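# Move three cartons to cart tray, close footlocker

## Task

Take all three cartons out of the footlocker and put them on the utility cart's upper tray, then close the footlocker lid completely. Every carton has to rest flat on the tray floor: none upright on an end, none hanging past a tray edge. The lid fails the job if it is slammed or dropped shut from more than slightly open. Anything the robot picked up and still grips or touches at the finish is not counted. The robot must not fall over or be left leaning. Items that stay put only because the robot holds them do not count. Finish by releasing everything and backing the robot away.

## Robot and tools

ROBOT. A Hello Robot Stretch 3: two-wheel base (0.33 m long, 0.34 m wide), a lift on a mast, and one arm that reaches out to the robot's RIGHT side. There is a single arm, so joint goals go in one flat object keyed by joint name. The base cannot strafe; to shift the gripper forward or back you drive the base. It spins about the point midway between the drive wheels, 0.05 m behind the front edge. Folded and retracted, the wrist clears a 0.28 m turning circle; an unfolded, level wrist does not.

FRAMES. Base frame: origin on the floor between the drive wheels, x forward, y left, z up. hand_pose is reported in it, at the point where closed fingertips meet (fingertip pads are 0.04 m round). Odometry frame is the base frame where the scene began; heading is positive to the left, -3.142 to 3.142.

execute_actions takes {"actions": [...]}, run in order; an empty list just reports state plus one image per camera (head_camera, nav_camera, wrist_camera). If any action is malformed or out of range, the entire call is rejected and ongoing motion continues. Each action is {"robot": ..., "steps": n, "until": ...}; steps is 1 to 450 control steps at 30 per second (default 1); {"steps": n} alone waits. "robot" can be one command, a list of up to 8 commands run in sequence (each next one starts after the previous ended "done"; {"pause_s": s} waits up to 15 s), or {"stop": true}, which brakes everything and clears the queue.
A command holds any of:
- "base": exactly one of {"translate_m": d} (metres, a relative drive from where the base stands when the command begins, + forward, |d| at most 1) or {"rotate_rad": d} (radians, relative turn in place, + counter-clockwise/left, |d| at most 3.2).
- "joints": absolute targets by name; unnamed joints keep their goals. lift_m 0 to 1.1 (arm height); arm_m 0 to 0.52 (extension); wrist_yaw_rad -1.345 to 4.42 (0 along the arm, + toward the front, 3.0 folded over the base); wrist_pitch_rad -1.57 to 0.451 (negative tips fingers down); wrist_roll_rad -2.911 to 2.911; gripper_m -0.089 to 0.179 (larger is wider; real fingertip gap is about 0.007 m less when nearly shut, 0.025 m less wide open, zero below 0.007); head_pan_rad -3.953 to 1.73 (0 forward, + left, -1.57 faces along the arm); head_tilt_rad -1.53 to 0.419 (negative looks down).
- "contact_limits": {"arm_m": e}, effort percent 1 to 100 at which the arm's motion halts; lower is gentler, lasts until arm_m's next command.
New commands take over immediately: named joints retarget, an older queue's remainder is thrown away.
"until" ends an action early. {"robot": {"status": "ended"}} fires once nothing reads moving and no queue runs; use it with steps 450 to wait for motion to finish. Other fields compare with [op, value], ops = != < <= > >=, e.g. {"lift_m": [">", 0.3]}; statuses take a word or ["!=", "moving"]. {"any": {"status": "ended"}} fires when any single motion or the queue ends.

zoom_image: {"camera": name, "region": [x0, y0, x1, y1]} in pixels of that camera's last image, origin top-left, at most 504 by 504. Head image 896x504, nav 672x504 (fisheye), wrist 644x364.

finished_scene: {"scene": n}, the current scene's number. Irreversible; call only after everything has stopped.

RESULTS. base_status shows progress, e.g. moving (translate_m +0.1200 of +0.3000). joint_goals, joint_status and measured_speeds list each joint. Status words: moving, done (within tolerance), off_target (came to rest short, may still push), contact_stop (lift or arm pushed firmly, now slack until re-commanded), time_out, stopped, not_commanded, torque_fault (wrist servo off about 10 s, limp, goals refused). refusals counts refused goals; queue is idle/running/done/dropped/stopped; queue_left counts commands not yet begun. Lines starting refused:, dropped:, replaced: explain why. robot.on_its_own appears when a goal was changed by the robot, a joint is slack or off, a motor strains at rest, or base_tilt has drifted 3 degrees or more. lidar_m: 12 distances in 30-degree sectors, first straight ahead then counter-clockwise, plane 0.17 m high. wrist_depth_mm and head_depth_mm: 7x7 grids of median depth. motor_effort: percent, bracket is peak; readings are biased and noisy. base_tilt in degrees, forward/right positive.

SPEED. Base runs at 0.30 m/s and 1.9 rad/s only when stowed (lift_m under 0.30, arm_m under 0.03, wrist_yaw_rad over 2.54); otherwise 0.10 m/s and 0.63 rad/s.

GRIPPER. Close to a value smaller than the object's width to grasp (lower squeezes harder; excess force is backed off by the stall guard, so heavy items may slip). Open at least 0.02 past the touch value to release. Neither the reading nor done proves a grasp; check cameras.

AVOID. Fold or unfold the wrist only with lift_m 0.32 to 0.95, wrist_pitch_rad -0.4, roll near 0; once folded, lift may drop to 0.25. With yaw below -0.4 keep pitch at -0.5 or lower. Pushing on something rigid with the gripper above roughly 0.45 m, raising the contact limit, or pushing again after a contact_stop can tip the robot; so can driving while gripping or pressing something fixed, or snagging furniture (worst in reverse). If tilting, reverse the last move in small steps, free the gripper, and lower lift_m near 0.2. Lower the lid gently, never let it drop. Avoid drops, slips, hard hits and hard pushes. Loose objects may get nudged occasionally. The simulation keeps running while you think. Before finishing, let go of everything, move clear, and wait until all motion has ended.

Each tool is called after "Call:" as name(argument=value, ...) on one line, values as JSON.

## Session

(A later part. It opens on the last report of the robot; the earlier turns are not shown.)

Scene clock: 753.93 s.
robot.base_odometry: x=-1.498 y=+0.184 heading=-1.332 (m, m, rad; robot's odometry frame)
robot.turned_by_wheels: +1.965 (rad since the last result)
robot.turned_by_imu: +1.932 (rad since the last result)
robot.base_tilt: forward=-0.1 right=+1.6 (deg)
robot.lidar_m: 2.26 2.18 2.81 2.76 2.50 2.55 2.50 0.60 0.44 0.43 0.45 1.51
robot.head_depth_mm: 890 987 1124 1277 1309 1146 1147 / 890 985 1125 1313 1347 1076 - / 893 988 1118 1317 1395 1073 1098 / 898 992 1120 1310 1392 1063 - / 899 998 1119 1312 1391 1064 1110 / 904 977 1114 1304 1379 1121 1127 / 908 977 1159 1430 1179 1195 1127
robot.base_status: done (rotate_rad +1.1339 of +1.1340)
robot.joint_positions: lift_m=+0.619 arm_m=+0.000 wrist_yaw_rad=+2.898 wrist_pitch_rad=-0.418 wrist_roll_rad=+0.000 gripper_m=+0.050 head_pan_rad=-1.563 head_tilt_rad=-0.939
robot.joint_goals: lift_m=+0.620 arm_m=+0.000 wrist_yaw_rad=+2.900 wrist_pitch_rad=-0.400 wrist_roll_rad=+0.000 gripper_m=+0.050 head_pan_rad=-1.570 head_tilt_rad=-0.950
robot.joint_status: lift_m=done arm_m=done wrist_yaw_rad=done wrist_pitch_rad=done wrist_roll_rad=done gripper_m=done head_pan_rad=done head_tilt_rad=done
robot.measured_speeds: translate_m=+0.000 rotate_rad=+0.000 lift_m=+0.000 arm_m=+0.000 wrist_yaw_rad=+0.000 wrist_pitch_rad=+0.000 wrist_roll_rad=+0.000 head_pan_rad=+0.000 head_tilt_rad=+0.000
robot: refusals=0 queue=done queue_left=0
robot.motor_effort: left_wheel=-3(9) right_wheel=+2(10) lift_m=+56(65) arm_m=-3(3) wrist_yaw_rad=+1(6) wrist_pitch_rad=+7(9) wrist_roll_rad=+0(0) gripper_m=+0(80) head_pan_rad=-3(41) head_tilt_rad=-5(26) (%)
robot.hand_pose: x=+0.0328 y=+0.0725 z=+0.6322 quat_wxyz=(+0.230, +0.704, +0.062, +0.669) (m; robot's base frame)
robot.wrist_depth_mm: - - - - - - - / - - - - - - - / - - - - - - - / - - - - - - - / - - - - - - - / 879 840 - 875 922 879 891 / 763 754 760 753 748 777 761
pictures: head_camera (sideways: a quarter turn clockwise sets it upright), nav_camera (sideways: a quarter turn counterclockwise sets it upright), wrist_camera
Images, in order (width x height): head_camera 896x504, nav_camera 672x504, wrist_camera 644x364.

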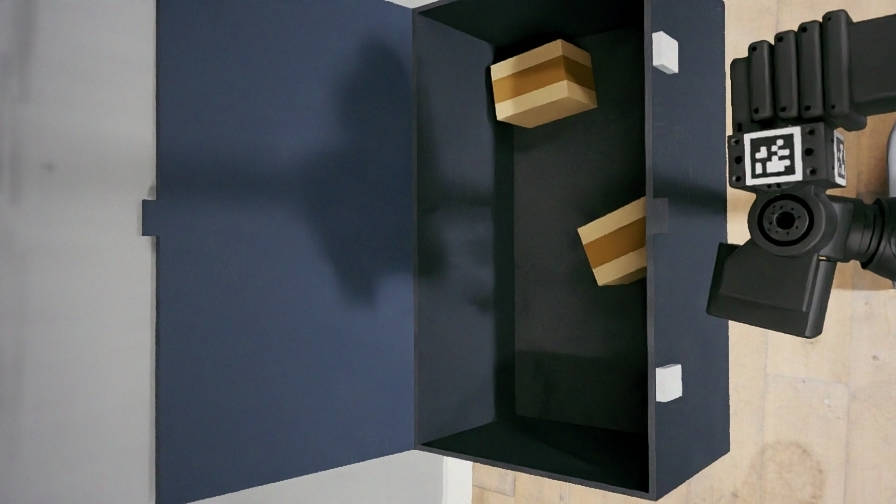

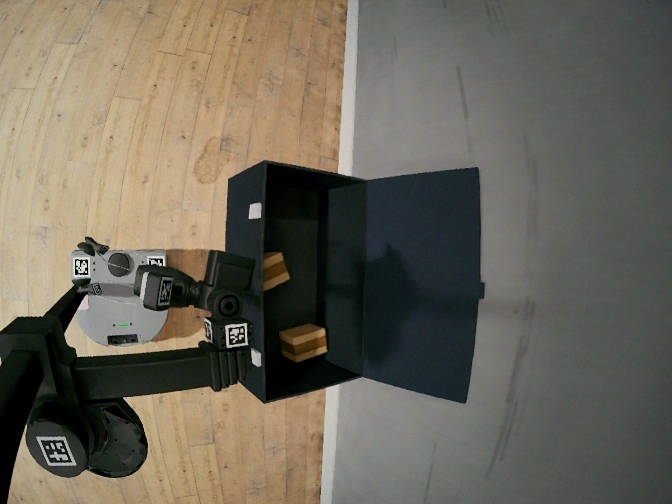

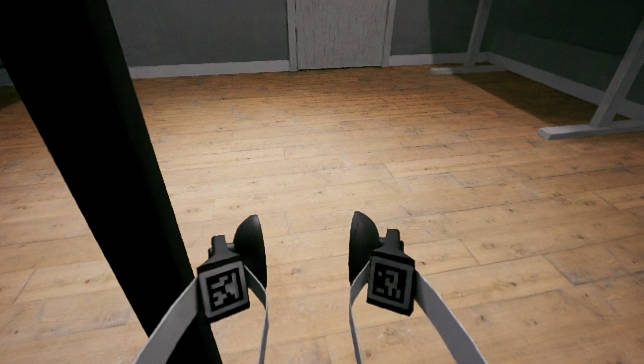

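Call:
execute_actions(actions=[{"robot":[{"joints":{"wrist_yaw_rad":0.4},"base":{"translate_m":-0.053}},{"joints":{"wrist_pitch_rad":-1.2,"gripper_m":0.155,"arm_m":0.362}},{"joints":{"lift_m":0.31}}],"steps":400,"until":{"robot":{"status":"ended"}}}])

Scene clock: 778.43 s.
robot.base_odometry: x=-1.511 y=+0.236 heading=-1.332 (m, m, rad; robot's odometry frame)
robot.turned_by_wheels: +0.000 (rad since the last result)
robot.turned_by_imu: +0.003 (rad since the last result)
robot.base_tilt: forward=+0.0 right=+1.7 (deg)
robot.lidar_m: 2.31 2.23 2.82 2.78 2.52 2.49 2.45 1.31 0.44 0.43 0.45 1.51
robot.head_depth_mm: 885 983 1124 1296 1220 1144 1135 / 888 984 1122 1314 1336 1140 1134 / 890 985 1118 1317 1396 1129 1131 / 894 985 1118 1309 1321 1127 1128 / 896 989 1117 1305 1397 1120 1129 / 902 994 1114 1298 1387 1119 1130 / 902 991 1111 1272 1270 1178 1126
robot.base_status: done (translate_m -0.0530 of -0.0530)
robot.joint_positions: lift_m=+0.311 arm_m=+0.362 wrist_yaw_rad=+0.401 wrist_pitch_rad=-1.203 wrist_roll_rad=+0.000 gripper_m=+0.155 head_pan_rad=-1.563 head_tilt_rad=-0.939
robot.joint_goals: lift_m=+0.310 arm_m=+0.362 wrist_yaw_rad=+0.400 wrist_pitch_rad=-1.200 wrist_roll_rad=+0.000 gripper_m=+0.155 head_pan_rad=-1.570 head_tilt_rad=-0.950
robot.joint_status: lift_m=done arm_m=done wrist_yaw_rad=done wrist_pitch_rad=done wrist_roll_rad=done gripper_m=done head_pan_rad=done head_tilt_rad=done
robot.measured_speeds: translate_m=+0.000 rotate_rad=+0.000 lift_m=+0.000 arm_m=+0.000 wrist_yaw_rad=+0.000 wrist_pitch_rad=+0.000 wrist_roll_rad=+0.000 head_pan_rad=+0.000 head_tilt_rad=+0.000
robot: refusals=0 queue=done queue_left=0
robot.motor_effort: left_wheel=-3(7) right_wheel=+2(5) lift_m=+24(51) arm_m=+3(3) wrist_yaw_rad=-1(6) wrist_pitch_rad=+1(7) wrist_roll_rad=+0(0) gripper_m=+0(82) head_pan_rad=-3(3) head_tilt_rad=-6(4) (%)
robot.hand_pose: x=+0.0056 y=-0.5709 z=+0.2015 quat_wxyz=(+0.651, +0.508, -0.491, -0.276) (m; robot's base frame)
robot.wrist_depth_mm: 364 375 382 388 387 339 298 / 356 363 370 377 381 386 348 / 348 354 356 362 367 373 359 / 339 341 232 234 359 363 332 / 328 333 227 226 347 355 317 / 304 324 218 218 334 - 342 / - 273 212 213 326 329 335
pictures: head_camera (sideways: a quarter turn clockwise sets it upright), nav_camera (sideways: a quarter turn counterclockwise sets it upright), wrist_camera
Images, in order (width x height): head_camera 896x504, nav_camera 672x504, wrist_camera 644x364.

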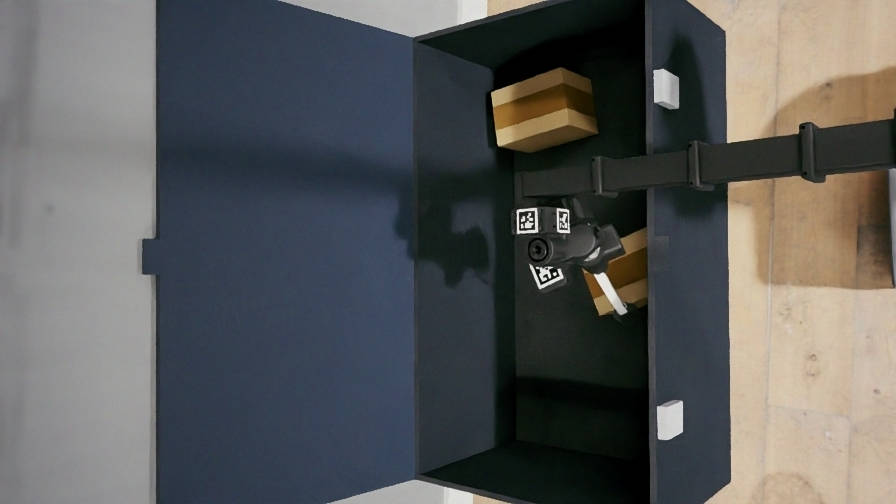

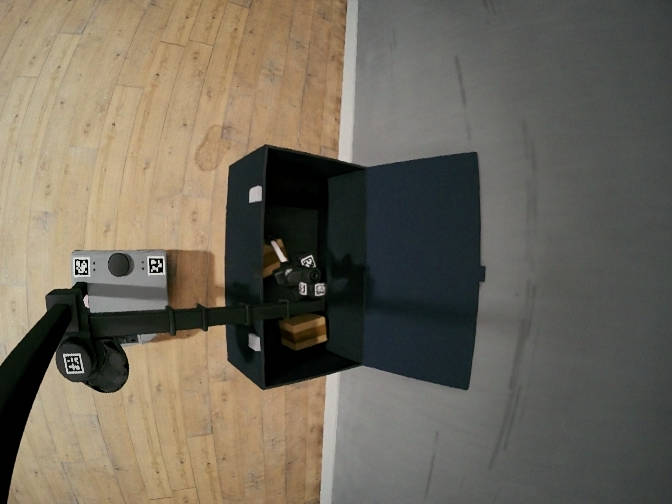

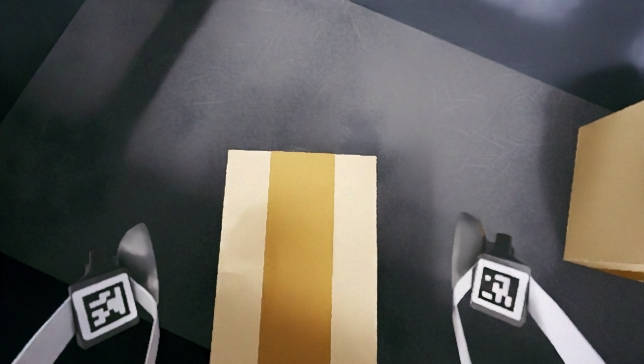

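Call:
execute_actions(actions=[{"robot":[{"joints":{"wrist_yaw_rad":0.37,"arm_m":0.346},"base":{"translate_m":0.006}},{"joints":{"lift_m":0.203}}],"steps":400,"until":{"robot":{"status":"ended"}}}])

Scene clock: 789.73 s.
robot.base_odometry: x=-1.509 y=+0.230 heading=-1.332 (m, m, rad; robot's odometry frame)
robot.turned_by_wheels: +0.000 (rad since the last result)
robot.turned_by_imu: +0.001 (rad since the last result)
robot.base_tilt: forward=+0.0 right=+1.7 (deg)
robot.lidar_m: 2.31 2.22 2.81 2.77 2.50 2.51 2.45 1.31 0.44 0.43 0.45 1.51
robot.head_depth_mm: 885 985 1125 1319 1243 1142 1130 / 889 983 1120 1312 1339 1134 1134 / 893 986 1122 1310 1422 1134 1132 / 895 979 1117 1309 1444 1129 1131 / 895 990 1115 1305 1390 1123 1128 / 900 991 1115 1295 1388 1120 1129 / 901 992 1112 1255 1252 1187 1127
robot.base_status: done (translate_m +0.0060 of +0.0060)
robot.joint_positions: lift_m=+0.204 arm_m=+0.346 wrist_yaw_rad=+0.373 wrist_pitch_rad=-1.216 wrist_roll_rad=+0.000 gripper_m=+0.155 head_pan_rad=-1.563 head_tilt_rad=-0.939
robot.joint_goals: lift_m=+0.204 arm_m=+0.346 wrist_yaw_rad=+0.370 wrist_pitch_rad=-1.200 wrist_roll_rad=+0.000 gripper_m=+0.155 head_pan_rad=-1.570 head_tilt_rad=-0.950
robot.joint_status: lift_m=contact_stop arm_m=done wrist_yaw_rad=done wrist_pitch_rad=done wrist_roll_rad=done gripper_m=done head_pan_rad=done head_tilt_rad=done
robot.measured_speeds: translate_m=+0.000 rotate_rad=+0.000 lift_m=+0.000 arm_m=+0.000 wrist_yaw_rad=+0.000 wrist_pitch_rad=-0.024 wrist_roll_rad=+0.000 head_pan_rad=+0.000 head_tilt_rad=+0.000
robot: refusals=0 queue=dropped queue_left=0
robot.on_its_own: lift_m is slack since a contact_stop, until your next command for it
robot.motor_effort: left_wheel=-2(5) right_wheel=+2(9) lift_m=+38(37) arm_m=-4(5) wrist_yaw_rad=-3(4) wrist_pitch_rad=+7(8) wrist_roll_rad=+0(0) gripper_m=-1(1) head_pan_rad=-3(3) head_tilt_rad=-6(5) (%)
robot.hand_pose: x=+0.0026 y=-0.5534 z=+0.0943 quat_wxyz=(+0.645, +0.504, -0.495, -0.290) (m; robot's base frame)
robot.wrist_depth_mm: 257 260 265 268 274 276 281 / 250 253 132 133 136 268 274 / 242 245 128 130 132 261 264 / 234 238 124 126 128 251 257 / 229 231 120 122 124 247 249 / 223 117 117 119 120 - 242 / - 209 114 115 117 231 234
pictures: head_camera (sideways: a quarter turn clockwise sets it upright), nav_camera (sideways: a quarter turn counterclockwise sets it upright), wrist_camera
Images, in order (width x height): head_camera 896x504, nav_camera 672x504, wrist_camera 644x364.

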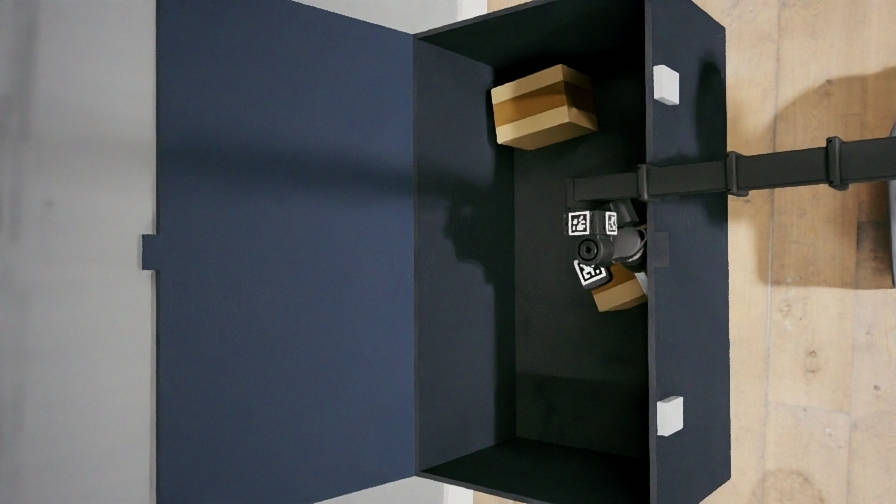

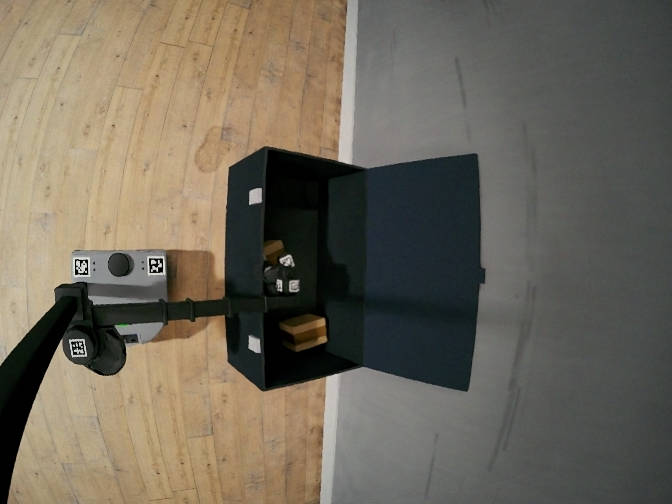

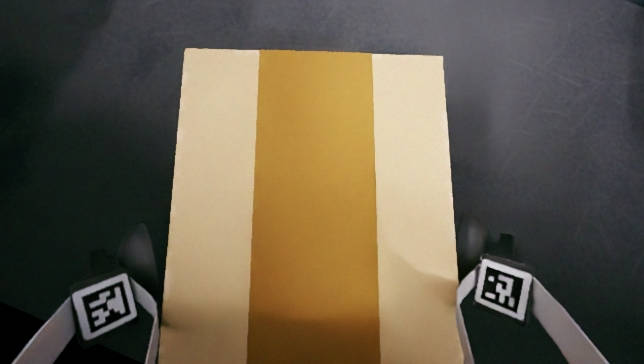

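Call:
execute_actions(actions=[{"robot":[{"joints":{"lift_m":0.207,"arm_m":0.351}},{"joints":{"gripper_m":0.096}},{"joints":{"gripper_m":0.089}},{"joints":{"lift_m":0.3}}],"steps":400,"until":{"robot":{"status":"ended"}}}])

Scene clock: 798.33 s.
robot.base_odometry: x=-1.509 y=+0.230 heading=-1.332 (m, m, rad; robot's odometry frame)
robot.turned_by_wheels: +0.000 (rad since the last result)
robot.turned_by_imu: +0.001 (rad since the last result)
robot.base_tilt: forward=+0.0 right=+1.7 (deg)
robot.lidar_m: 2.31 2.23 2.81 2.77 2.50 2.50 2.45 1.32 0.44 0.43 0.45 1.51
robot.head_depth_mm: 887 985 1130 1318 1238 1143 1133 / 888 981 1121 1315 1342 1139 1133 / 890 985 1119 1308 1403 1068 1124 / 895 980 1119 1307 1448 1130 1130 / 896 991 1118 1307 1388 1121 1131 / 898 992 1111 1301 1398 1113 1125 / 898 993 1111 1255 1247 1182 1127
robot.base_status: done (translate_m +0.0060 of +0.0060)
robot.joint_positions: lift_m=+0.299 arm_m=+0.351 wrist_yaw_rad=+0.369 wrist_pitch_rad=-1.219 wrist_roll_rad=+0.000 gripper_m=+0.096 head_pan_rad=-1.563 head_tilt_rad=-0.939
robot.joint_goals: lift_m=+0.300 arm_m=+0.351 wrist_yaw_rad=+0.370 wrist_pitch_rad=-1.200 wrist_roll_rad=+0.000 gripper_m=+0.095 head_pan_rad=-1.570 head_tilt_rad=-0.950
robot.joint_status: lift_m=done arm_m=done wrist_yaw_rad=done wrist_pitch_rad=done wrist_roll_rad=done gripper_m=done head_pan_rad=done head_tilt_rad=done
robot.measured_speeds: translate_m=+0.000 rotate_rad=+0.000 lift_m=+0.000 arm_m=+0.000 wrist_yaw_rad=+0.000 wrist_pitch_rad=+0.000 wrist_roll_rad=+0.000 head_pan_rad=+0.000 head_tilt_rad=+0.000
robot: refusals=0 queue=done queue_left=0
robot.on_its_own: gripper_m is held at +0.095, not at your +0.089, by its stall guard, which is not easing now
robot.motor_effort: left_wheel=-3(5) right_wheel=+2(7) lift_m=+64(70) arm_m=+2(4) wrist_yaw_rad=+1(3) wrist_pitch_rad=+8(8) wrist_roll_rad=+0(0) gripper_m=-19(94) head_pan_rad=-3(3) head_tilt_rad=-4(5) (%)
robot.hand_pose: x=+0.0021 y=-0.5571 z=+0.1891 quat_wxyz=(+0.644, +0.504, -0.495, -0.292) (m; robot's base frame)
robot.wrist_depth_mm: 350 359 364 366 375 361 319 / 340 347 352 357 361 368 364 / 334 334 150 151 158 356 347 / 322 329 140 141 145 347 331 / 316 318 132 133 135 337 335 / 284 - 124 125 127 332 332 / 210 219 118 118 120 319 324
pictures: head_camera (sideways: a quarter turn clockwise sets it upright), nav_camera (sideways: a quarter turn counterclockwise sets it upright), wrist_camera
Images, in order (width x height): head_camera 896x504, nav_camera 672x504, wrist_camera 644x364.

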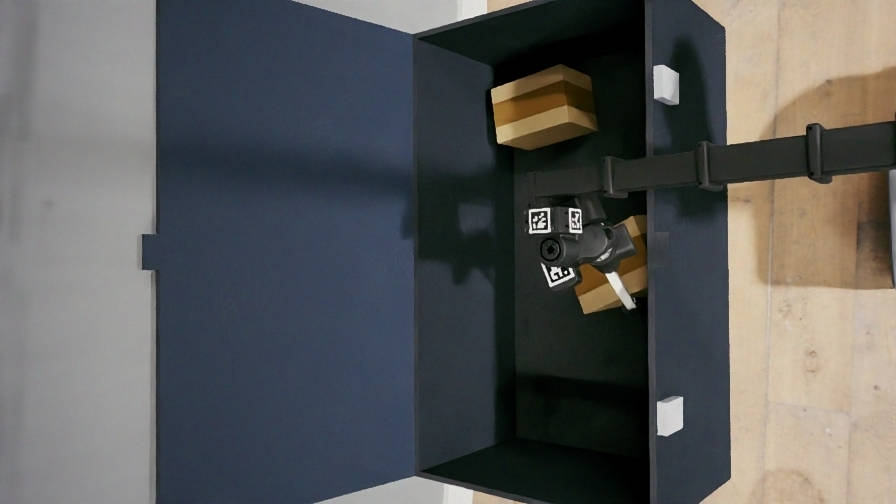

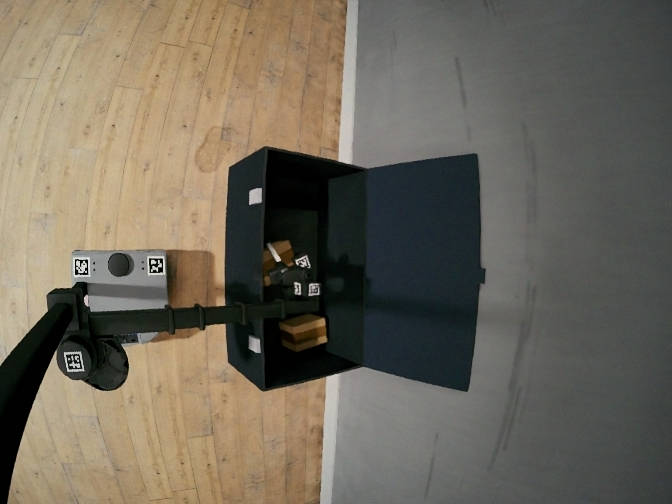

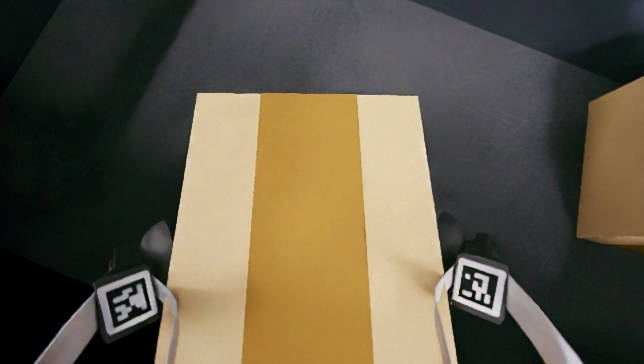

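Call:
execute_actions(actions=[{"robot":[{"joints":{"arm_m":0.365}},{"joints":{"lift_m":0.62,"wrist_yaw_rad":0}},{"joints":{"arm_m":0.0}}],"steps":400,"until":{"robot":{"status":"ended"}}}])

Scene clock: 817.70 s.
robot.base_odometry: x=-1.509 y=+0.230 heading=-1.332 (m, m, rad; robot's odometry frame)
robot.turned_by_wheels: +0.000 (rad since the last result)
robot.turned_by_imu: +0.002 (rad since the last result)
robot.base_tilt: forward=-0.1 right=+1.6 (deg)
robot.lidar_m: 2.30 2.22 2.81 2.77 2.51 2.51 2.45 1.31 0.44 0.43 0.45 1.51
robot.head_depth_mm: 886 984 1120 1311 1234 1138 1148 / 887 985 1120 1316 1337 1071 - / 891 986 1121 1311 1398 1071 - / 894 979 1114 1305 1392 989 628 / 898 992 1117 1306 1395 1119 1117 / 899 994 1114 1304 1391 1118 1129 / 900 992 1111 1260 1252 1179 1126
robot.base_status: done (translate_m +0.0060 of +0.0060)
robot.joint_positions: lift_m=+0.619 arm_m=+0.000 wrist_yaw_rad=+0.002 wrist_pitch_rad=-1.220 wrist_roll_rad=+0.000 gripper_m=+0.096 head_pan_rad=-1.563 head_tilt_rad=-0.939
robot.joint_goals: lift_m=+0.620 arm_m=+0.000 wrist_yaw_rad=+0.000 wrist_pitch_rad=-1.200 wrist_roll_rad=+0.000 gripper_m=+0.095 head_pan_rad=-1.570 head_tilt_rad=-0.950
robot.joint_status: lift_m=done arm_m=done wrist_yaw_rad=done wrist_pitch_rad=done wrist_roll_rad=done gripper_m=done head_pan_rad=done head_tilt_rad=done
robot.measured_speeds: translate_m=+0.000 rotate_rad=+0.000 lift_m=+0.000 arm_m=+0.000 wrist_yaw_rad=+0.000 wrist_pitch_rad=+0.000 wrist_roll_rad=+0.000 head_pan_rad=+0.000 head_tilt_rad=+0.000
robot: refusals=0 queue=done queue_left=0
robot.on_its_own: gripper_m is held at +0.095, not at your +0.089, by its stall guard, which is not easing now
robot.motor_effort: left_wheel=-2(3) right_wheel=+2(2) lift_m=+64(66) arm_m=-3(3) wrist_yaw_rad=-3(6) wrist_pitch_rad=+8(8) wrist_roll_rad=+0(0) gripper_m=-19(19) head_pan_rad=-3(3) head_tilt_rad=-5(4) (%)
robot.hand_pose: x=-0.0215 y=-0.2107 z=+0.5090 quat_wxyz=(+0.580, +0.406, -0.579, -0.405) (m; robot's base frame)
robot.wrist_depth_mm: 452 660 700 714 707 618 457 / 428 426 401 398 419 417 454 / 653 631 154 154 161 668 733 / 649 648 142 143 148 695 711 / 627 628 132 133 136 678 685 / 611 - 125 125 127 663 660 / 600 597 117 118 119 635 650
pictures: head_camera (sideways: a quarter turn clockwise sets it upright), nav_camera (sideways: a quarter turn counterclockwise sets it upright), wrist_camera
Images, in order (width x height): head_camera 896x504, nav_camera 672x504, wrist_camera 644x364.

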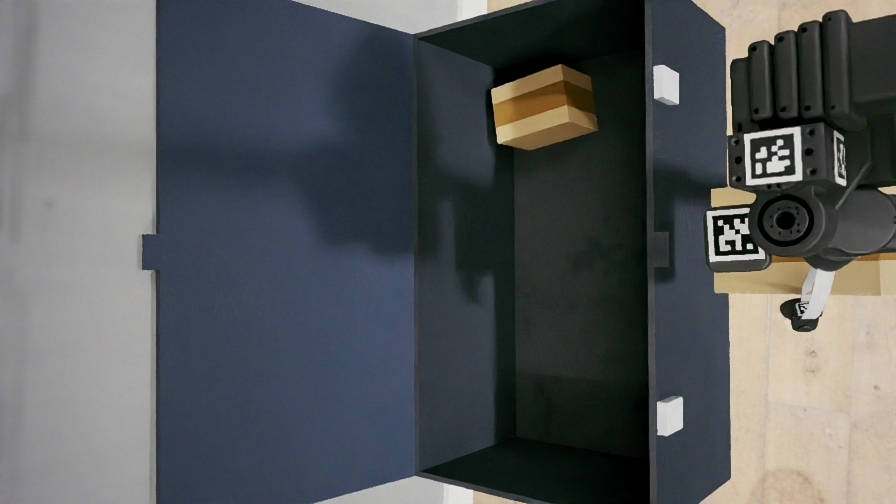

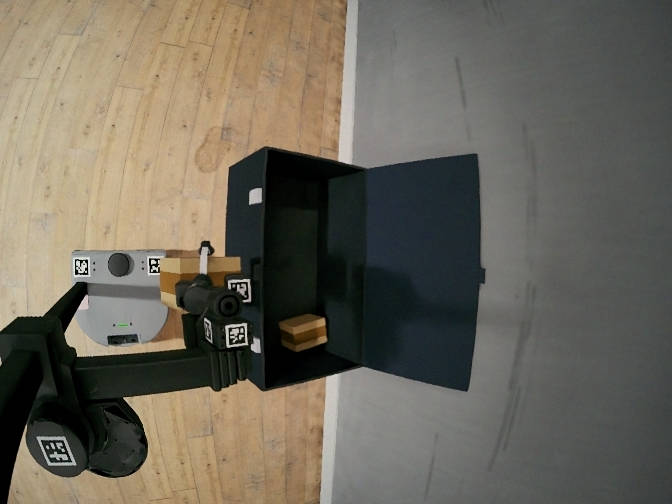

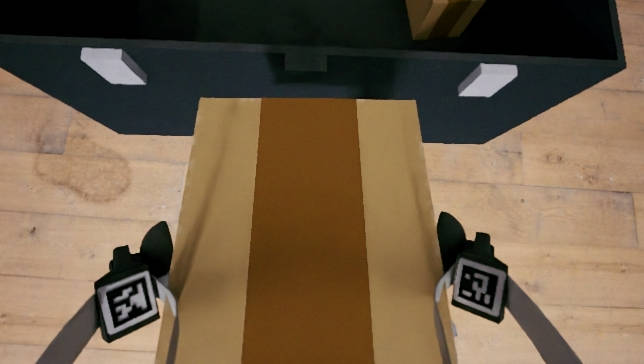

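Stable with slight tilt. Drive to cart.

Call:
execute_actions(actions=[{"robot":[{"joints":{"head_pan_rad":-1.57,"head_tilt_rad":-0.8},"base":{"rotate_rad":-1.095}},{"base":{"translate_m":-1.0},"joints":{"lift_m":0.8}},{"base":{"translate_m":-1.0},"joints":{"lift_m":1.095}},{"base":{"translate_m":-0.182}},{"base":{"rotate_rad":-0.873}}],"steps":450,"until":{"robot":{"status":"ended"}}},{"steps":450,"until":{"robot":{"status":"ended"}}},{"steps":450,"until":{"robot":{"status":"ended"}}}])

Scene clock: 855.00 s.
robot.base_odometry: x=+0.139 y=+1.660 heading=+2.984 (m, m, rad; robot's odometry frame)
robot.turned_by_wheels: -1.968 (rad since the last result)
robot.turned_by_imu: -1.922 (rad since the last result)
robot.base_tilt: forward=-0.1 right=+1.7 (deg)
robot.lidar_m: 2.43 2.41 2.55 3.45 2.02 1.12 0.94 0.62 0.45 0.44 1.32 1.49
robot.head_depth_mm: - - - - - - 1135 / - - - - - - - / - - - - - - - / 1220 1349 - - - - - / 1180 1308 845 709 595 - - / 1144 1281 1444 1613 1550 1279 1172 / 1107 1233 1392 1603 1544 1336 1169
robot.base_status: done (rotate_rad -0.8729 of -0.8730)
robot.joint_positions: lift_m=+1.094 arm_m=+0.000 wrist_yaw_rad=+0.002 wrist_pitch_rad=-1.220 wrist_roll_rad=+0.000 gripper_m=+0.096 head_pan_rad=-1.563 head_tilt_rad=-0.804
robot.joint_goals: lift_m=+1.095 arm_m=+0.000 wrist_yaw_rad=+0.000 wrist_pitch_rad=-1.200 wrist_roll_rad=+0.000 gripper_m=+0.095 head_pan_rad=-1.570 head_tilt_rad=-0.800
robot.joint_status: lift_m=done arm_m=done wrist_yaw_rad=done wrist_pitch_rad=done wrist_roll_rad=done gripper_m=done head_pan_rad=done head_tilt_rad=done
robot.measured_speeds: translate_m=+0.000 rotate_rad=+0.000 lift_m=+0.000 arm_m=+0.000 wrist_yaw_rad=+0.000 wrist_pitch_rad=+0.000 wrist_roll_rad=+0.000 head_pan_rad=+0.000 head_tilt_rad=+0.000
robot: refusals=0 queue=done queue_left=0
robot.on_its_own: gripper_m is held at +0.095, not at your +0.089, by its stall guard, which is not easing now
robot.motor_effort: left_wheel=+2(5) right_wheel=-5(9) lift_m=+64(71) arm_m=-3(3) wrist_yaw_rad=-3(2) wrist_pitch_rad=+8(8) wrist_roll_rad=+0(0) gripper_m=-19(18) head_pan_rad=-3(2) head_tilt_rad=+1(15) (%)
robot.hand_pose: x=-0.0215 y=-0.2107 z=+0.9840 quat_wxyz=(+0.580, +0.406, -0.579, -0.405) (m; robot's base frame)
robot.wrist_depth_mm: - - 352 351 355 372 373 / - - 695 718 726 715 492 / - - 154 154 162 722 845 / - - 142 144 147 - 902 / - - 133 134 136 - 958 / - - 124 126 127 - - / - - 117 118 119 - -
pictures: head_camera (sideways: a quarter turn clockwise sets it upright), nav_camera (sideways: a quarter turn counterclockwise sets it upright), wrist_camera
Images, in order (width x height): head_camera 896x504, nav_camera 672x504, wrist_camera 644x364.

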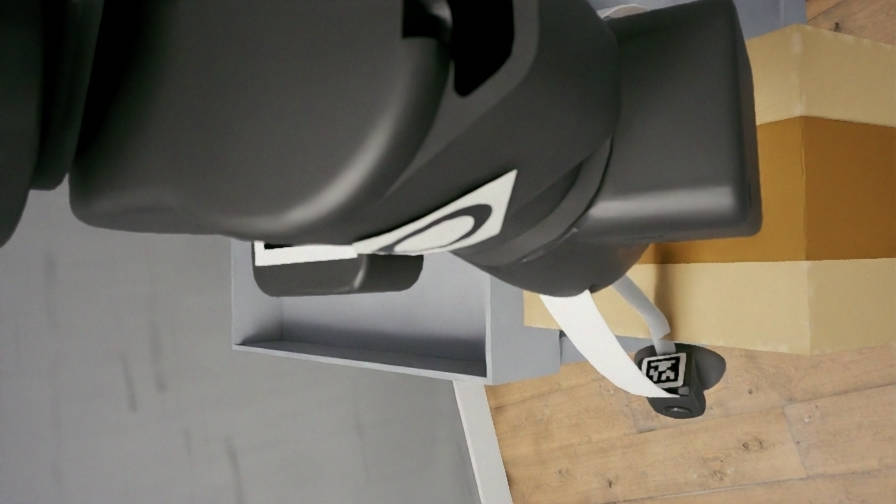

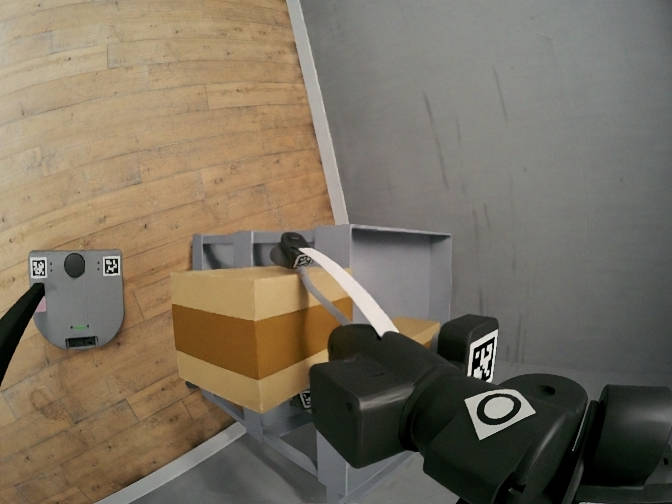

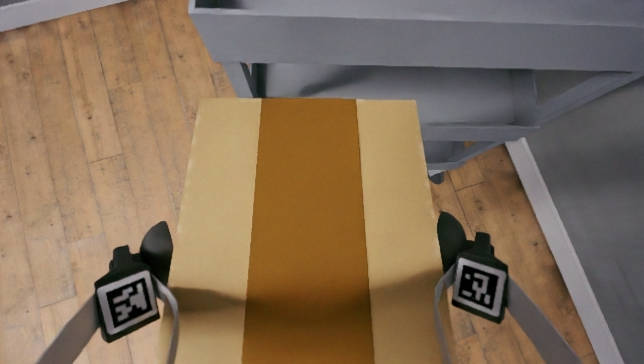

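Call:
execute_actions(actions=[{"robot":[{"joints":{"arm_m":0.44}},{"joints":{"lift_m":1.05}}],"steps":450,"until":{"robot":{"status":"ended"}}}])

Scene clock: 866.83 s.
robot.base_odometry: x=+0.139 y=+1.660 heading=+2.984 (m, m, rad; robot's odometry frame)
robot.turned_by_wheels: +0.000 (rad since the last result)
robot.turned_by_imu: +0.002 (rad since the last result)
robot.base_tilt: forward=-0.1 right=+1.7 (deg)
robot.lidar_m: 2.44 2.41 2.56 3.44 2.02 1.12 0.94 0.62 0.45 0.44 1.32 1.49
robot.head_depth_mm: 1342 1433 692 690 940 903 1135 / 1317 1459 675 687 937 899 1135 / 1281 1412 731 707 939 900 1135 / - 698 601 689 938 899 1117 / 1181 1305 782 707 676 901 1135 / 1145 1281 1450 1612 1512 1331 1172 / 1105 1234 1393 1604 1543 1335 1168
robot.base_status: done (rotate_rad -0.8729 of -0.8730)
robot.joint_positions: lift_m=+1.050 arm_m=+0.440 wrist_yaw_rad=+0.001 wrist_pitch_rad=-1.220 wrist_roll_rad=+0.000 gripper_m=+0.096 head_pan_rad=-1.563 head_tilt_rad=-0.803
robot.joint_goals: lift_m=+1.050 arm_m=+0.440 wrist_yaw_rad=+0.000 wrist_pitch_rad=-1.200 wrist_roll_rad=+0.000 gripper_m=+0.095 head_pan_rad=-1.570 head_tilt_rad=-0.800
robot.joint_status: lift_m=done arm_m=done wrist_yaw_rad=done wrist_pitch_rad=done wrist_roll_rad=done gripper_m=done head_pan_rad=done head_tilt_rad=done
robot.measured_speeds: translate_m=+0.000 rotate_rad=+0.000 lift_m=+0.000 arm_m=+0.000 wrist_yaw_rad=+0.000 wrist_pitch_rad=+0.000 wrist_roll_rad=+0.000 head_pan_rad=+0.000 head_tilt_rad=+0.000
robot: refusals=0 queue=done queue_left=0
robot.on_its_own: gripper_m is held at +0.095, not at your +0.089, by its stall guard, which is not easing now
robot.motor_effort: left_wheel=+1(2) right_wheel=-5(5) lift_m=+33(65) arm_m=+3(3) wrist_yaw_rad=-2(3) wrist_pitch_rad=+8(8) wrist_roll_rad=+0(0) gripper_m=-18(19) head_pan_rad=-3(3) head_tilt_rad=+1(1) (%)
robot.hand_pose: x=-0.0216 y=-0.6500 z=+0.9400 quat_wxyz=(+0.580, +0.405, -0.579, -0.405) (m; robot's base frame)
robot.wrist_depth_mm: 784 811 334 342 344 353 357 / 957 - 329 333 338 345 350 / - - 153 153 161 336 338 / - - 142 143 147 204 207 / - - 132 134 135 198 201 / - - 125 125 127 194 195 / 969 224 117 118 119 189 191
pictures: head_camera (sideways: a quarter turn clockwise sets it upright), nav_camera (sideways: a quarter turn counterclockwise sets it upright), wrist_camera
Images, in order (width x height): head_camera 896x504, nav_camera 672x504, wrist_camera 644x364.

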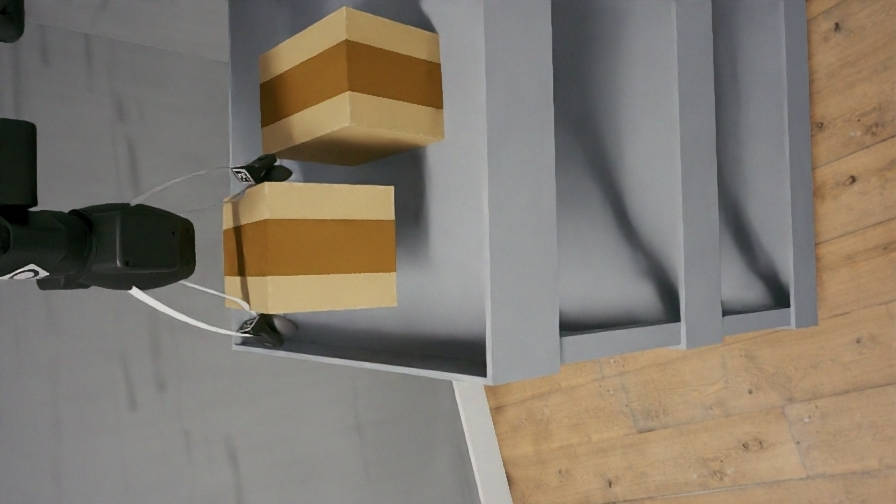

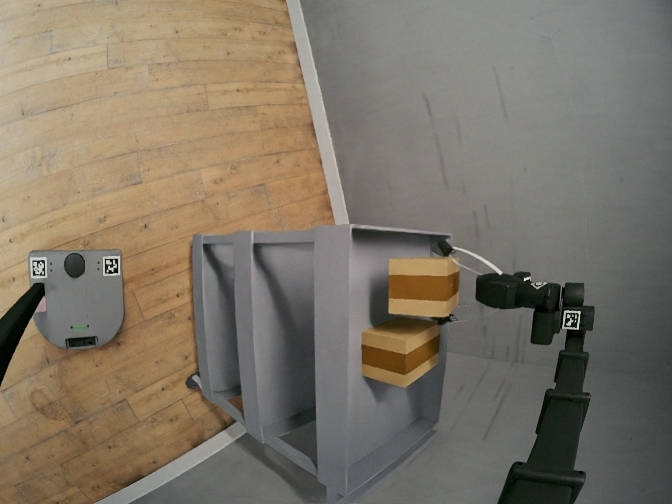

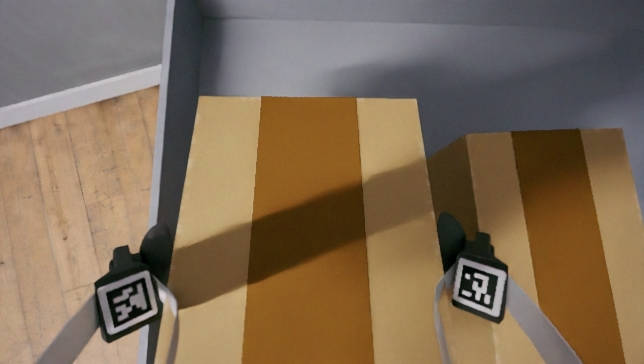

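Call:
execute_actions(actions=[{"robot":[{"base":{"translate_m":0.015}},{"joints":{"lift_m":0.988}}],"steps":200,"until":{"robot":{"status":"ended"}}}])

Scene clock: 878.83 s.
robot.base_odometry: x=+0.124 y=+1.663 heading=+2.983 (m, m, rad; robot's odometry frame)
robot.turned_by_wheels: +0.000 (rad since the last result)
robot.turned_by_imu: +0.001 (rad since the last result)
robot.base_tilt: forward=+0.0 right=+1.6 (deg)
robot.lidar_m: 2.43 2.40 2.54 3.07 2.05 1.14 0.96 0.62 0.46 0.44 1.31 1.48
robot.head_depth_mm: - 1515 669 691 940 903 1135 / 1347 1460 692 691 940 902 1138 / - 1405 807 691 941 899 1133 / - - 666 682 937 900 1118 / 1178 1302 803 689 677 1137 1153 / 1141 1275 1445 1670 1547 1332 1174 / 1102 1234 1391 1593 1555 1336 1174
robot.base_status: done (translate_m +0.0150 of +0.0150)
robot.joint_positions: lift_m=+0.988 arm_m=+0.440 wrist_yaw_rad=-0.002 wrist_pitch_rad=-1.212 wrist_roll_rad=+0.004 gripper_m=+0.096 head_pan_rad=-1.563 head_tilt_rad=-0.802
robot.joint_goals: lift_m=+0.988 arm_m=+0.440 wrist_yaw_rad=+0.000 wrist_pitch_rad=-1.200 wrist_roll_rad=+0.000 gripper_m=+0.095 head_pan_rad=-1.570 head_tilt_rad=-0.800
robot.joint_status: lift_m=done arm_m=done wrist_yaw_rad=done wrist_pitch_rad=done wrist_roll_rad=done gripper_m=done head_pan_rad=done head_tilt_rad=done
robot.measured_speeds: translate_m=+0.000 rotate_rad=+0.000 lift_m=+0.000 arm_m=+0.000 wrist_yaw_rad=+0.000 wrist_pitch_rad=+0.000 wrist_roll_rad=+0.000 head_pan_rad=+0.000 head_tilt_rad=+0.000
robot: refusals=0 queue=done queue_left=0
robot.on_its_own: gripper_m is held at +0.095, not at your +0.089, by its stall guard, which is not easing now
robot.motor_effort: left_wheel=+0(4) right_wheel=+0(7) lift_m=+27(35) arm_m=+2(3) wrist_yaw_rad=+2(3) wrist_pitch_rad=+5(12) wrist_roll_rad=-2(2) gripper_m=-15(18) head_pan_rad=-3(3) head_tilt_rad=+1(1) (%)
robot.hand_pose: x=-0.0218 y=-0.6521 z=+0.8788 quat_wxyz=(+0.580, +0.401, -0.582, -0.404) (m; robot's base frame)
robot.wrist_depth_mm: 765 786 278 283 288 294 295 / 919 905 267 273 277 283 287 / - 236 141 142 145 202 150 / - 236 137 138 141 192 145 / 984 196 132 134 136 188 141 / 946 937 129 130 133 173 138 / 911 195 125 126 129 215 135
pictures: head_camera (sideways: a quarter turn clockwise sets it upright), nav_camera (sideways: a quarter turn counterclockwise sets it upright), wrist_camera
Images, in order (width x height): head_camera 896x504, nav_camera 672x504, wrist_camera 644x364.

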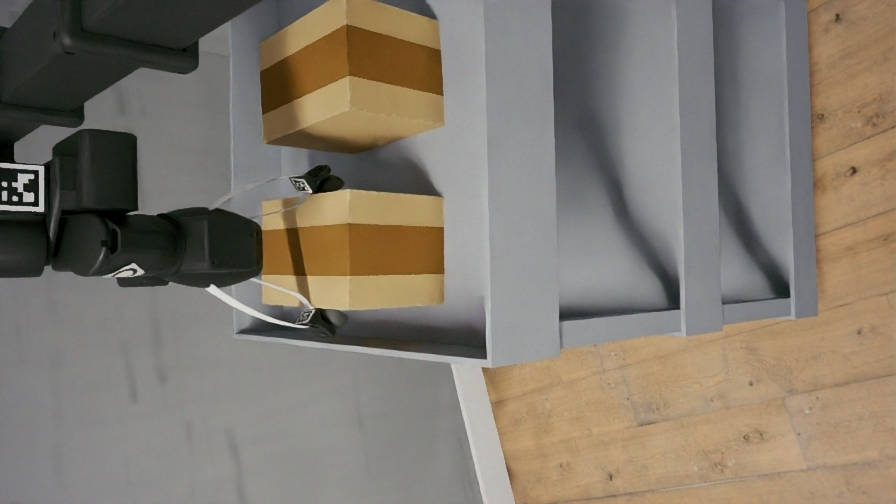

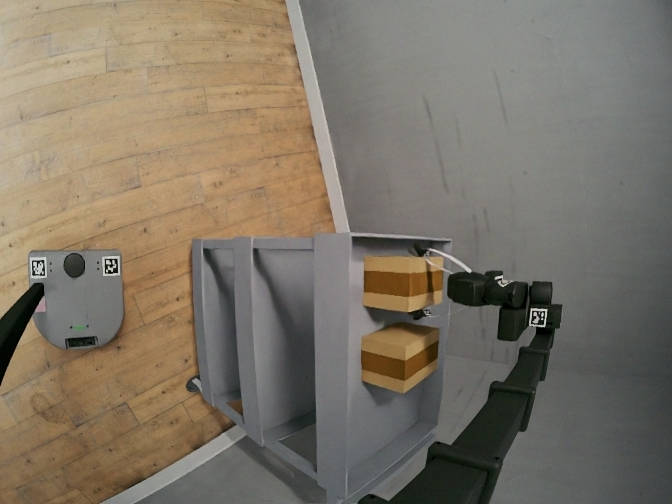

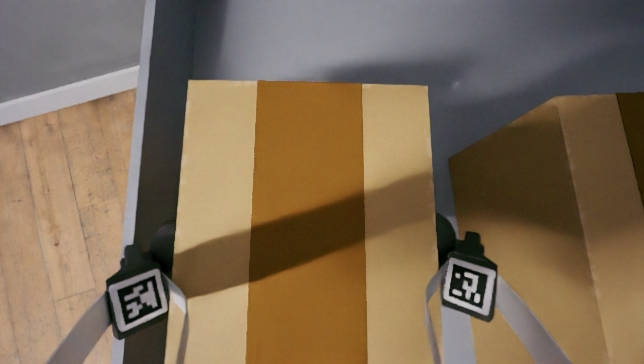

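Call:
execute_actions(actions=[{"robot":[{"joints":{"gripper_m":0.135,"lift_m":0.991}},{"joints":{"lift_m":1.095}},{"joints":{"arm_m":0.0}},{"joints":{"lift_m":0.9,"wrist_pitch_rad":-0.4,"gripper_m":0.05},"base":{"rotate_rad":0.7374}},{"joints":{"lift_m":0.45,"wrist_yaw_rad":2.9}},{"joints":{"lift_m":0.28}}],"steps":450,"until":{"robot":{"status":"ended"}}},{"steps":450,"until":{"robot":{"status":"ended"}}},{"robot":[{"base":{"translate_m":1.0}},{"base":{"translate_m":1.0}},{"base":{"translate_m":0.117}},{"base":{"rotate_rad":1.231},"joints":{"head_pan_rad":-1.57,"head_tilt_rad":-0.95}},{"joints":{"lift_m":0.62}},{"joints":{"wrist_yaw_rad":0.19}},{"joints":{"wrist_pitch_rad":-1.2,"gripper_m":0.155,"arm_m":0.47}}],"steps":450,"until":{"robot":{"status":"ended"}}},{"steps":450,"until":{"robot":{"status":"ended"}}}])

Scene clock: 952.97 s.
robot.base_odometry: x=-1.648 y=+0.504 heading=-1.332 (m, m, rad; robot's odometry frame)
robot.turned_by_wheels: +1.968 (rad since the last result)
robot.turned_by_imu: +1.939 (rad since the last result)
robot.base_tilt: forward=+0.0 right=+1.7 (deg)
robot.lidar_m: 2.59 2.52 2.92 2.86 2.90 2.22 2.17 1.20 0.36 0.35 0.37 0.51
robot.head_depth_mm: 802 924 1095 1338 1422 1258 1157 / 804 929 1099 1305 - - 1129 / 806 913 - 1245 1361 1197 1134 / 808 915 - 1224 1286 1102 1130 / 810 914 1029 1194 1363 1092 1126 / 813 915 1027 1193 1361 1234 1124 / 817 906 1025 1188 1362 1232 1126
robot.base_status: done (rotate_rad +1.2309 of +1.2310)
robot.joint_positions: lift_m=+0.619 arm_m=+0.470 wrist_yaw_rad=+0.191 wrist_pitch_rad=-1.202 wrist_roll_rad=+0.003 gripper_m=+0.155 head_pan_rad=-1.563 head_tilt_rad=-0.939
robot.joint_goals: lift_m=+0.620 arm_m=+0.470 wrist_yaw_rad=+0.190 wrist_pitch_rad=-1.200 wrist_roll_rad=+0.000 gripper_m=+0.155 head_pan_rad=-1.570 head_tilt_rad=-0.950
robot.joint_status: lift_m=done arm_m=done wrist_yaw_rad=done wrist_pitch_rad=done wrist_roll_rad=done gripper_m=done head_pan_rad=done head_tilt_rad=done
robot.measured_speeds: translate_m=+0.000 rotate_rad=+0.000 lift_m=+0.000 arm_m=+0.000 wrist_yaw_rad=+0.000 wrist_pitch_rad=+0.000 wrist_roll_rad=+0.000 head_pan_rad=+0.000 head_tilt_rad=+0.000
robot: refusals=0 queue=done queue_left=0
robot.motor_effort: left_wheel=-3(9) right_wheel=+2(10) lift_m=+56(61) arm_m=+2(4) wrist_yaw_rad=-2(4) wrist_pitch_rad=+1(8) wrist_roll_rad=-2(1) gripper_m=+0(82) head_pan_rad=-3(3) head_tilt_rad=-5(16) (%)
robot.hand_pose: x=-0.0084 y=-0.6832 z=+0.5105 quat_wxyz=(+0.618, +0.453, -0.543, -0.344) (m; robot's base frame)
robot.wrist_depth_mm: 258 239 223 207 194 183 228 / 341 305 280 256 237 223 298 / 558 439 354 331 299 428 380 / 635 651 636 529 426 614 525 / 617 622 633 530 475 680 689 / 599 594 612 514 469 - 669 / 568 587 599 601 439 628 648
pictures: head_camera (sideways: a quarter turn clockwise sets it upright), nav_camera (sideways: a quarter turn counterclockwise sets it upright), wrist_camera
Images, in order (width x height): head_camera 896x504, nav_camera 672x504, wrist_camera 644x364.

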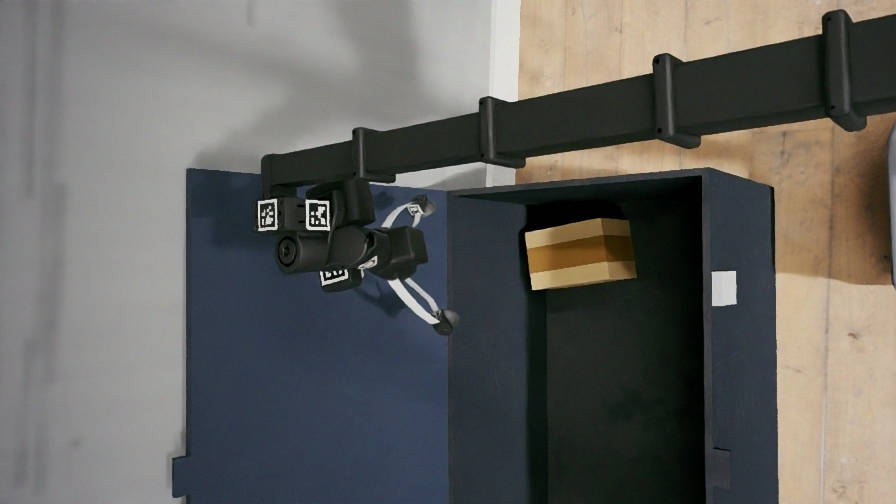

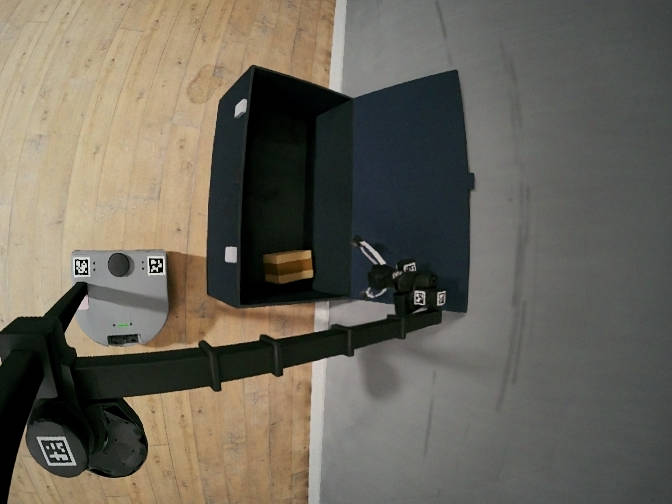

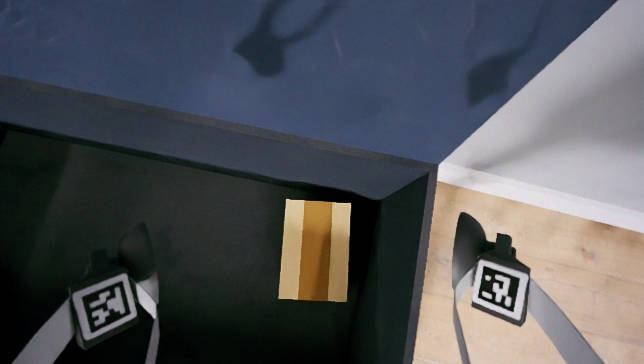

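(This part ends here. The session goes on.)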